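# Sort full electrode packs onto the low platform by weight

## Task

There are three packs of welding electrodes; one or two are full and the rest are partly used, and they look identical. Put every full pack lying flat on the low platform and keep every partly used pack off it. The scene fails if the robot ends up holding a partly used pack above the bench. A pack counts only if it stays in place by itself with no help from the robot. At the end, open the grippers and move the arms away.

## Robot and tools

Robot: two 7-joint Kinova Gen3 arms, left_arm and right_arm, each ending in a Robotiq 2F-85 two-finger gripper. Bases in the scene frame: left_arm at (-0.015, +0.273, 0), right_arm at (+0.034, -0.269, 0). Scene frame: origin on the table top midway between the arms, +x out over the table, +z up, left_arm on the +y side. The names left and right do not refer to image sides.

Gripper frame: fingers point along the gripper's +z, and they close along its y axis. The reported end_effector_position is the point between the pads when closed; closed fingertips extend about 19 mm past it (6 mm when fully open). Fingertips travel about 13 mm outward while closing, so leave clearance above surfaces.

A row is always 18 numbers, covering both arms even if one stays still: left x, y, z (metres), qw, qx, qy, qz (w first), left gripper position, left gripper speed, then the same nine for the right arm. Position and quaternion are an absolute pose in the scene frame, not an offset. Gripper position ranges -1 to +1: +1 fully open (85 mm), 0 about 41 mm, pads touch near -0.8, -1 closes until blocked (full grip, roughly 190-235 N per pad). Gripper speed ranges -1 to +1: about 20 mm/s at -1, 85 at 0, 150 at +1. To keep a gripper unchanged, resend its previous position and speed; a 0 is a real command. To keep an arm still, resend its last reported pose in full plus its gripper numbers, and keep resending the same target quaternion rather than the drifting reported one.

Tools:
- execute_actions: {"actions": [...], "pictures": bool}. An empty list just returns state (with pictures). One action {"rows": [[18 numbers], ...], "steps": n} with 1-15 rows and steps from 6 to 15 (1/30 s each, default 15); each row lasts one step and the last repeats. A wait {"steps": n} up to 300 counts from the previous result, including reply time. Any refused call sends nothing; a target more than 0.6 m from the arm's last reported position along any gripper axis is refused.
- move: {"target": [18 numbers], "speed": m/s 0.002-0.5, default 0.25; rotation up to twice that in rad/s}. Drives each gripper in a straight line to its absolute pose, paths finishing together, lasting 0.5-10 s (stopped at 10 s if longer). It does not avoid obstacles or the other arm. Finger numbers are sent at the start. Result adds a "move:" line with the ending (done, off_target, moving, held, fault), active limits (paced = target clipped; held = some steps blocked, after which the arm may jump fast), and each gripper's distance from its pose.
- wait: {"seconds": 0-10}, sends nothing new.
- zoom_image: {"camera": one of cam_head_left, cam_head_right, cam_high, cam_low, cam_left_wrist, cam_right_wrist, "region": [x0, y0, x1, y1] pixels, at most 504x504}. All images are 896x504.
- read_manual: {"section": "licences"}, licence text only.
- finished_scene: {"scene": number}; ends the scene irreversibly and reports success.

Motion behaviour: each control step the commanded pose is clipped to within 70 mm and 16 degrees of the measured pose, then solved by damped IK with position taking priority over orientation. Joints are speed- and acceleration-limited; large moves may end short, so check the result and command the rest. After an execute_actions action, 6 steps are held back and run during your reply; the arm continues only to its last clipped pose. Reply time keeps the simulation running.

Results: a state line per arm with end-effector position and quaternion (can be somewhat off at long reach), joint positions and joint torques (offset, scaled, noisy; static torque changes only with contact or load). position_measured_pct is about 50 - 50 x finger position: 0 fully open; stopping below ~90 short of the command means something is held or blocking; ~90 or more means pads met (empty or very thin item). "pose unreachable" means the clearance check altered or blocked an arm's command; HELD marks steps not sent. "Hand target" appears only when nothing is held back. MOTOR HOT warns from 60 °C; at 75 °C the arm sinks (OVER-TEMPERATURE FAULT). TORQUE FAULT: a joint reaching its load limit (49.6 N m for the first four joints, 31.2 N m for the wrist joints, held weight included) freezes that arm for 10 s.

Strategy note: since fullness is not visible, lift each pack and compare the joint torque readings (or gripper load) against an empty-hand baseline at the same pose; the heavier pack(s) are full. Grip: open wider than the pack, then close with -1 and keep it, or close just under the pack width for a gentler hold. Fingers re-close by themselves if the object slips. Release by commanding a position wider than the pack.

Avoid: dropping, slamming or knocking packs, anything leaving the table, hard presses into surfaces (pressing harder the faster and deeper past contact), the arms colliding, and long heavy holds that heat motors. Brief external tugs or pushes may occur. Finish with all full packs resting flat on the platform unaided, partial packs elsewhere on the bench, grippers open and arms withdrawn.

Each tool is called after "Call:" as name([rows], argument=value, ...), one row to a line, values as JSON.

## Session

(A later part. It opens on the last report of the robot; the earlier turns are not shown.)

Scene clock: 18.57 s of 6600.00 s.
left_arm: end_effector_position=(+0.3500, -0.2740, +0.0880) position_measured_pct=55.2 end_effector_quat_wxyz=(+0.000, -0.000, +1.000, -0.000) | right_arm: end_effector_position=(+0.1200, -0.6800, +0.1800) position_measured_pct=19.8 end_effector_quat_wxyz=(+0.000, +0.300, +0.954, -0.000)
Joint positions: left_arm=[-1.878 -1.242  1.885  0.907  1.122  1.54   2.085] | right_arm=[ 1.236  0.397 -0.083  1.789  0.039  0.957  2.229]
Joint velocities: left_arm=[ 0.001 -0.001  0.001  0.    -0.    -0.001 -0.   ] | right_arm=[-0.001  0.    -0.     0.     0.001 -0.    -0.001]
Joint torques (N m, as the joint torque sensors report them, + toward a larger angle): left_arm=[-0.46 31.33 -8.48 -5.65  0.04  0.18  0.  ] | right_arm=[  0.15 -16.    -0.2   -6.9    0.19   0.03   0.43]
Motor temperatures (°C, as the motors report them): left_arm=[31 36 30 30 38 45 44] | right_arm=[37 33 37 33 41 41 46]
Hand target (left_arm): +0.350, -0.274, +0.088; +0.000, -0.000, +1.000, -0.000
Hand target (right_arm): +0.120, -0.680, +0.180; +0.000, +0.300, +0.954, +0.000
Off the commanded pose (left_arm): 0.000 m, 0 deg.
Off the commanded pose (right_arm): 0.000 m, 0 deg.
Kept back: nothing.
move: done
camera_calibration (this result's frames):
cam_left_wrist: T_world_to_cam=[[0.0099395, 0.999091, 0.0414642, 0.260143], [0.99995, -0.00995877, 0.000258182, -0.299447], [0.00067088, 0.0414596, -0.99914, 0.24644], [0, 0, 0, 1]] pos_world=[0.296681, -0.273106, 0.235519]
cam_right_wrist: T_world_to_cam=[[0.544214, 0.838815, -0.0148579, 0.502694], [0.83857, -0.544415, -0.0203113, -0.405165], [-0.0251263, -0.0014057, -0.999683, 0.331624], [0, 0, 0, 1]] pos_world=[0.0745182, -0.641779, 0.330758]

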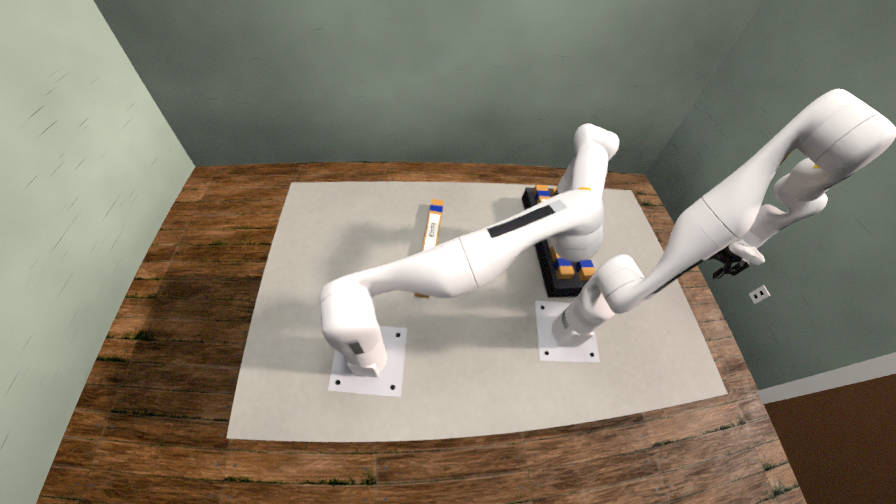

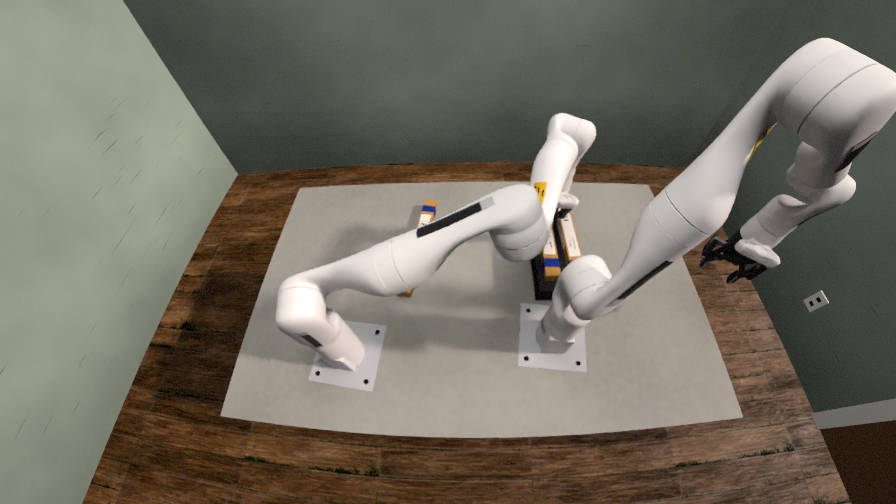

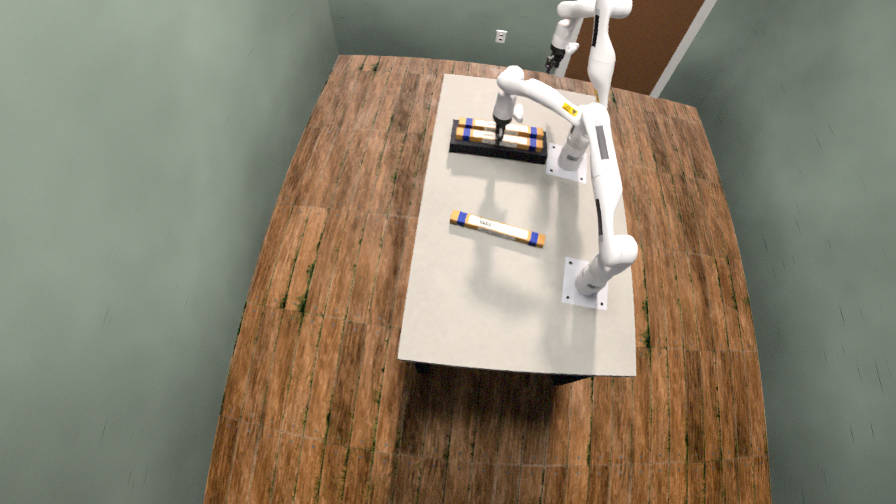

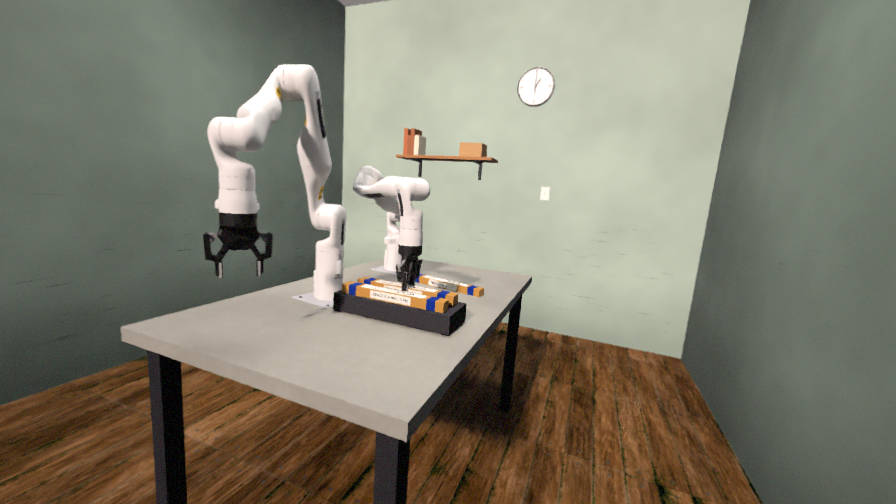

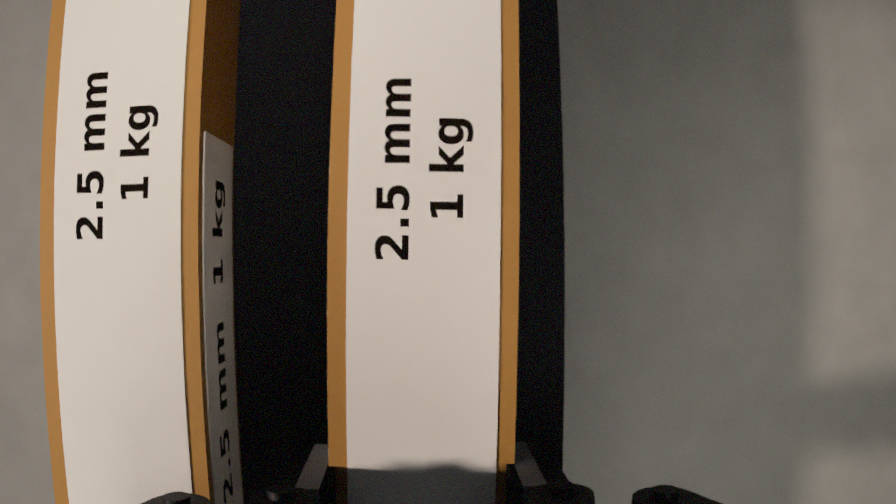

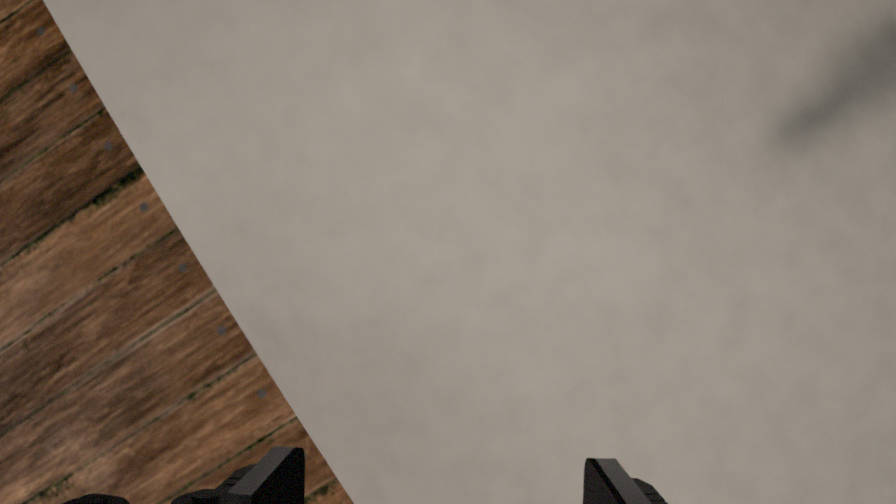

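Call:
execute_actions([
  {"rows":[[0.35,-0.274,0.087,0,0,1,0,-1,0,0.12,-0.68,0.18,0,0.3,0.954,0,0.6,0],[0.35,-0.274,0.0865,0,0,1,0,-1,0,0.12,-0.68,0.18,0,0.3,0.954,0,0.6,0],[0.35,-0.274,0.086,0,0,1,0,-1,0,0.12,-0.68,0.18,0,0.3,0.954,0,0.6,0],[0.35,-0.274,0.0855,0,0,1,0,-1,0,0.12,-0.68,0.18,0,0.3,0.954,0,0.6,0]],"steps":14},
])

Call:
execute_actions([
  {"rows":[[0.35,-0.274,0.0855,0,0,1,0,0.25,0,0.12,-0.68,0.18,0,0.3,0.954,0,0.6,0]],"steps":15},
])

Call:
execute_actions([
  {"rows":[[0.35,-0.274,0.14,0,0,1,0,0.25,0,0.12,-0.68,0.18,0,0.3,0.954,0,0.6,0]],"steps":12},
])

Call:
move(target=[0.35,-0.05,0.2,0,0,1,0,0.25,0,0.12,-0.68,0.18,0,0.3,0.954,0,0.6,0])

Scene clock: 19.20 s of 6600.00 s.
left_arm: end_effector_position=(+0.3500, -0.2740, +0.0856) position_measured_pct=55.2 end_effector_quat_wxyz=(-0.000, -0.000, +1.000, -0.000) | right_arm: end_effector_position=(+0.1200, -0.6800, +0.1800) position_measured_pct=19.8 end_effector_quat_wxyz=(+0.000, +0.300, +0.954, -0.000)
Joint positions: left_arm=[-1.877 -1.245  1.886  0.909  1.123  1.536  2.083] | right_arm=[ 1.236  0.397 -0.083  1.789  0.039  0.957  2.229]
Joint velocities: left_arm=[-0.002 -0.001  0.001  0.002  0.001 -0.002 -0.001] | right_arm=[ 0.001  0.001  0.001  0.001 -0.    -0.     0.001]
Joint torques (N m, as the joint torque sensors report them, + toward a larger angle): left_arm=[-0.35 31.19 -8.34 -5.72 -0.07  0.09  0.04] | right_arm=[  0.28 -15.79  -0.02  -6.79   0.3    0.03   0.51]
Motor temperatures (°C, as the motors report them): left_arm=[31 36 30 30 38 45 44] | right_arm=[37 33 37 33 41 41 46]
Steps of this call (steps 1 to 11: nothing new was sent; steps 12 to 19: the first 8 steps of this action). Readings (end_effector_position | what the end effector reports):
12: left_arm (+0.3500, -0.2739, +0.0878) | right_arm (+0.1200, -0.6800, +0.1800) | left_arm position_measured_pct=55.2 | right_arm position_measured_pct=19.8
13: left_arm (+0.3500, -0.2740, +0.0875) | right_arm (+0.1200, -0.6800, +0.1800) | left_arm position_measured_pct=55.2 | right_arm position_measured_pct=19.8
15: left_arm (+0.3500, -0.2740, +0.0864) | right_arm (+0.1200, -0.6800, +0.1800) | left_arm position_measured_pct=55.2 | right_arm position_measured_pct=19.8
19: the state above

Scene clock: 19.70 s of 6600.00 s.
left_arm: end_effector_position=(+0.3503, -0.2745, +0.0871) position_measured_pct=38.9 end_effector_quat_wxyz=(+0.001, +0.000, +1.000, -0.001) | right_arm: end_effector_position=(+0.1200, -0.6800, +0.1800) position_measured_pct=19.8 end_effector_quat_wxyz=(+0.000, +0.300, +0.954, -0.000)
Joint positions: left_arm=[-1.877 -1.243  1.885  0.909  1.124  1.536  2.083] | right_arm=[ 1.236  0.397 -0.083  1.789  0.039  0.957  2.229]
Joint velocities: left_arm=[ 0.    -0.021  0.013  0.008 -0.     0.    -0.001] | right_arm=[-0.     0.001 -0.    -0.001  0.003 -0.001 -0.001]
Joint torques (N m, as the joint torque sensors report them, + toward a larger angle): left_arm=[-0.49 24.85 -6.43 -4.42 -0.07 -0.07  0.  ] | right_arm=[  0.12 -15.83   0.06  -6.75   0.38   0.08   0.42]
Motor temperatures (°C, as the motors report them): left_arm=[31 36 30 30 38 45 44] | right_arm=[37 33 37 33 41 41 46]
Off your previous action's commanded pose (left_arm): 0.000 m, 0 deg at its last step (step 6 of this call).
Off your previous action's commanded pose (right_arm): 0.000 m, 0 deg at its last step (step 6 of this call).
Steps of this call (steps 1 to 6: the last 6 steps of your previous action; steps 7 to 15: the first 9 steps of this action). Readings (end_effector_position | what the end effector reports):
7: left_arm (+0.3500, -0.2740, +0.0855) | right_arm (+0.1200, -0.6800, +0.1800) | left_arm position_measured_pct=55.2 | right_arm position_measured_pct=19.8
8: left_arm (+0.3500, -0.2739, +0.0854) | right_arm (+0.1200, -0.6800, +0.1800) | left_arm position_measured_pct=54.8 | right_arm position_measured_pct=19.8
10: left_arm (+0.3501, -0.2741, +0.0859) | right_arm (+0.1200, -0.6800, +0.1800) | left_arm position_measured_pct=50.4 | right_arm position_measured_pct=19.8
14: left_arm (+0.3505, -0.2747, +0.0877) | right_arm (+0.1200, -0.6800, +0.1800) | left_arm position_measured_pct=40.1 | right_arm position_measured_pct=19.8
15: the state above

Scene clock: 20.10 s of 6600.00 s.
left_arm: end_effector_position=(+0.3515, -0.2734, +0.1315) position_measured_pct=37.7 end_effector_quat_wxyz=(+0.002, -0.001, +1.000, -0.001) | right_arm: end_effector_position=(+0.1200, -0.6800, +0.1800) position_measured_pct=19.8 end_effector_quat_wxyz=(+0.000, +0.300, +0.954, -0.000)
Joint positions: left_arm=[-1.892 -1.19   1.866  0.854  1.095  1.607  2.112] | right_arm=[ 1.236  0.397 -0.083  1.789  0.039  0.957  2.229]
Joint velocities: left_arm=[-0.081  0.231 -0.112 -0.327 -0.137  0.358  0.168] | right_arm=[ 0.001 -0.     0.     0.001 -0.002  0.    -0.001]
Joint torques (N m, as the joint torque sensors report them, + toward a larger angle): left_arm=[-0.47 17.12 -3.17 -3.92  0.31  0.05  0.06] | right_arm=[  0.35 -15.73  -0.01  -6.63   0.24   0.16   0.5 ]
Motor temperatures (°C, as the motors report them): left_arm=[31 36 30 30 38 45 44] | right_arm=[37 33 37 33 41 41 46]
Off your previous action's commanded pose (left_arm): 0.000 m, 0 deg at its last step (step 6 of this call).
Off your previous action's commanded pose (right_arm): 0.000 m, 0 deg at its last step (step 6 of this call).
Steps of this call (steps 1 to 6: the last 6 steps of your previous action; steps 7 to 12: the first 6 steps of this action). Readings (end_effector_position | what the end effector reports):
7: left_arm (+0.3500, -0.2741, +0.0863) | right_arm (+0.1200, -0.6800, +0.1800) | left_arm position_measured_pct=37.7 | right_arm position_measured_pct=19.8
8: left_arm (+0.3499, -0.2741, +0.0898) | right_arm (+0.1200, -0.6800, +0.1800) | left_arm position_measured_pct=37.7 | right_arm position_measured_pct=19.8
10: left_arm (+0.3503, -0.2740, +0.1101) | right_arm (+0.1200, -0.6800, +0.1800) | left_arm position_measured_pct=37.7 | right_arm position_measured_pct=19.8
12: the state above

Scene clock: 21.77 s of 6600.00 s.
left_arm: end_effector_position=(+0.3507, -0.0507, +0.2005) position_measured_pct=37.7 end_effector_quat_wxyz=(+0.001, -0.000, +1.000, -0.001) | right_arm: end_effector_position=(+0.1200, -0.6800, +0.1800) position_measured_pct=19.8 end_effector_quat_wxyz=(+0.000, +0.300, +0.954, -0.000)
Joint positions: left_arm=[-1.792 -0.901  1.685  1.551  0.898  1.492  1.535] | right_arm=[ 1.236  0.397 -0.083  1.789  0.039  0.957  2.229]
Joint velocities: left_arm=[ 0.004  0.006 -0.003  0.002  0.002  0.001 -0.003] | right_arm=[-0.     0.     0.001 -0.001  0.    -0.001  0.001]
Joint torques (N m, as the joint torque sensors report them, + toward a larger angle): left_arm=[-0.39 17.14 -6.58 -6.19  0.16 -0.02  0.15] | right_arm=[  0.21 -15.89   0.02  -6.9    0.23  -0.04   0.39]
Motor temperatures (°C, as the motors report them): left_arm=[31 36 30 30 38 45 44] | right_arm=[37 33 37 33 41 41 46]
Hand target (left_arm): +0.351, -0.051, +0.201; +0.001, -0.000, +1.000, -0.001
Hand target (right_arm): +0.120, -0.680, +0.180; -0.000, +0.300, +0.954, +0.000
Off your previous action's commanded pose (left_arm): 0.001 m, 0 deg at its last step (step 6 of this call).
Off your previous action's commanded pose (right_arm): 0.000 m, 0 deg at its last step (step 6 of this call).
Off the commanded pose (left_arm): 0.001 m, 0 deg.
Off the commanded pose (right_arm): 0.000 m, 0 deg.
Kept back: nothing.
move: done
camera_calibration (this result's frames):
cam_left_wrist: T_world_to_cam=[[0.00949425, 0.999147, 0.0401959, 0.0328606], [0.999952, -0.00957712, 0.00186959, -0.298304], [0.00225295, 0.0401763, -0.99919, 0.348942], [0, 0, 0, 1]] pos_world=[0.297191, -0.0497086, 0.347896]
cam_right_wrist: T_world_to_cam=[[0.544213, 0.838815, -0.0148579, 0.502695], [0.83857, -0.544414, -0.0203113, -0.405164], [-0.0251263, -0.00140575, -0.999683, 0.331624], [0, 0, 0, 1]] pos_world=[0.0745182, -0.641779, 0.330758]

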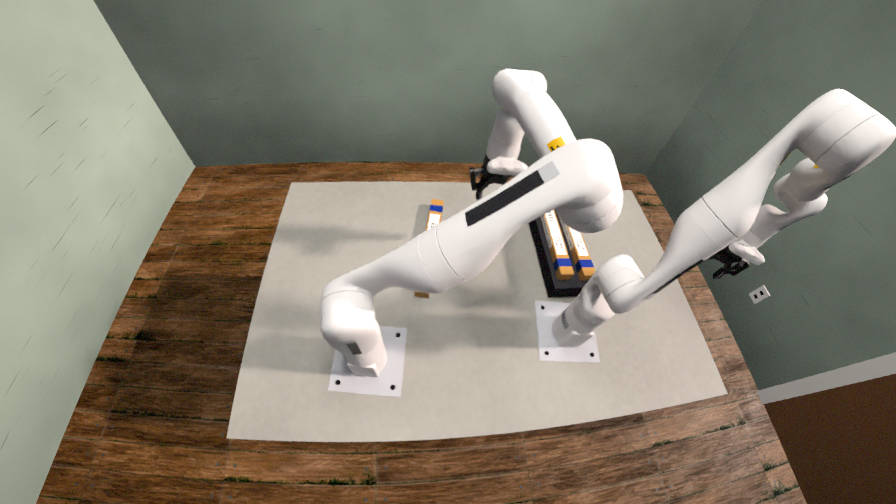

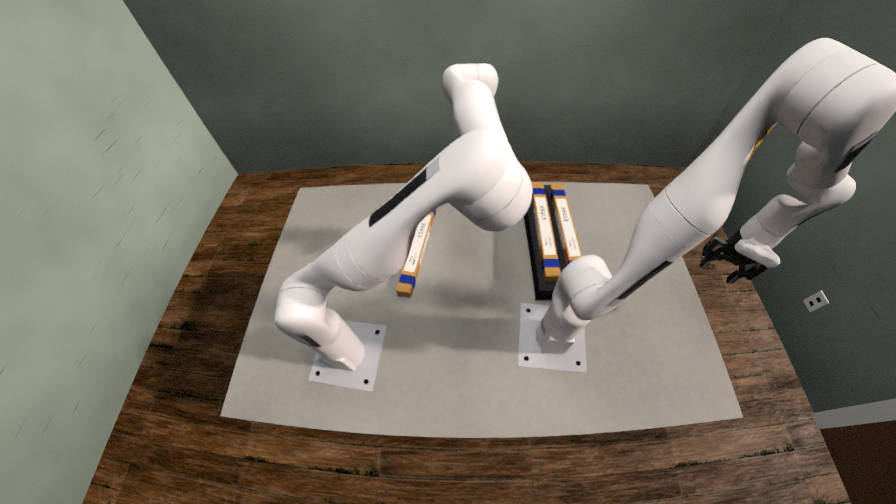

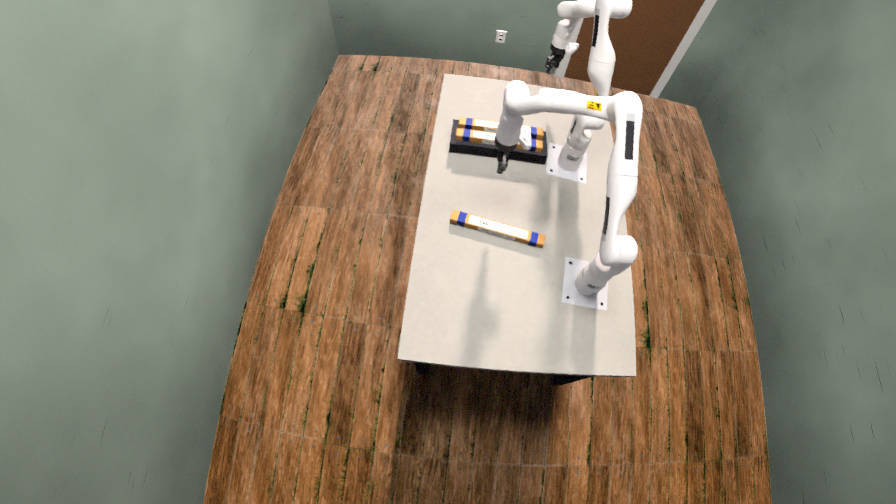

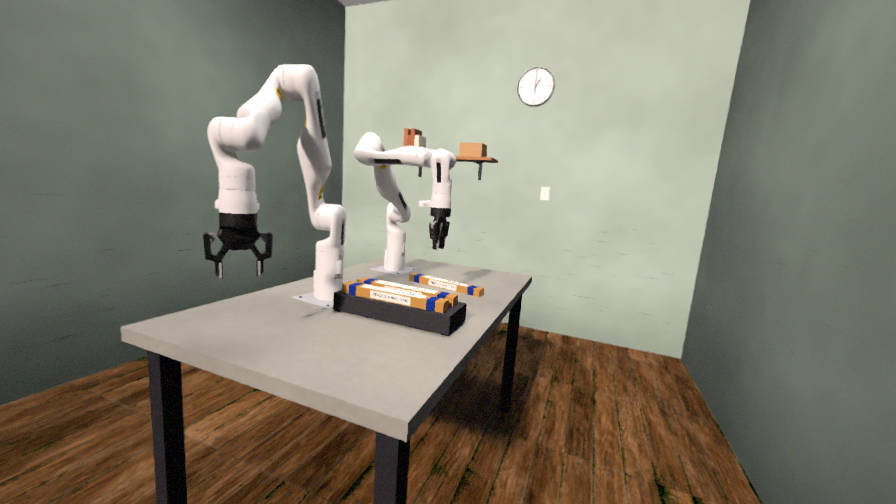

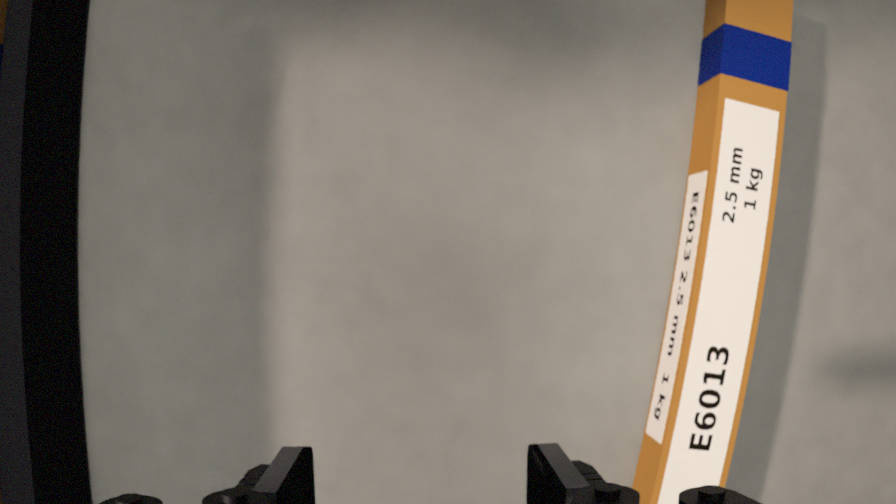

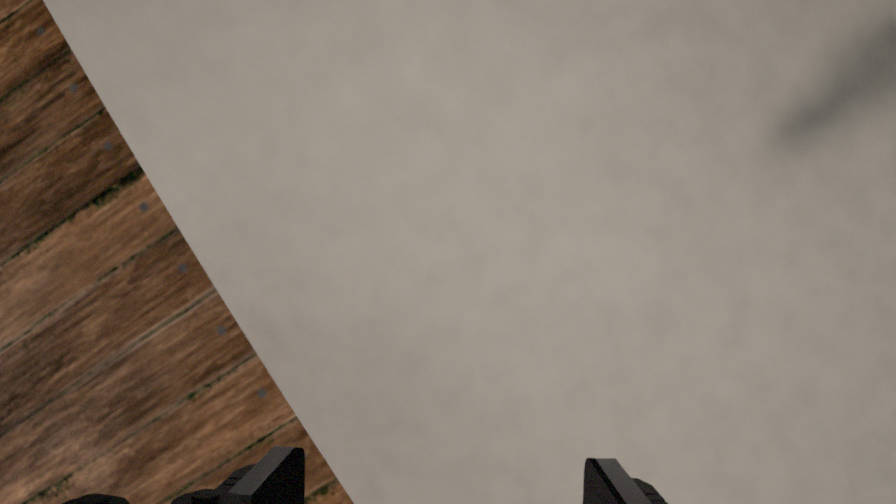

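Call:
finished_scene(scene=2)

The scene is finished: the task was done.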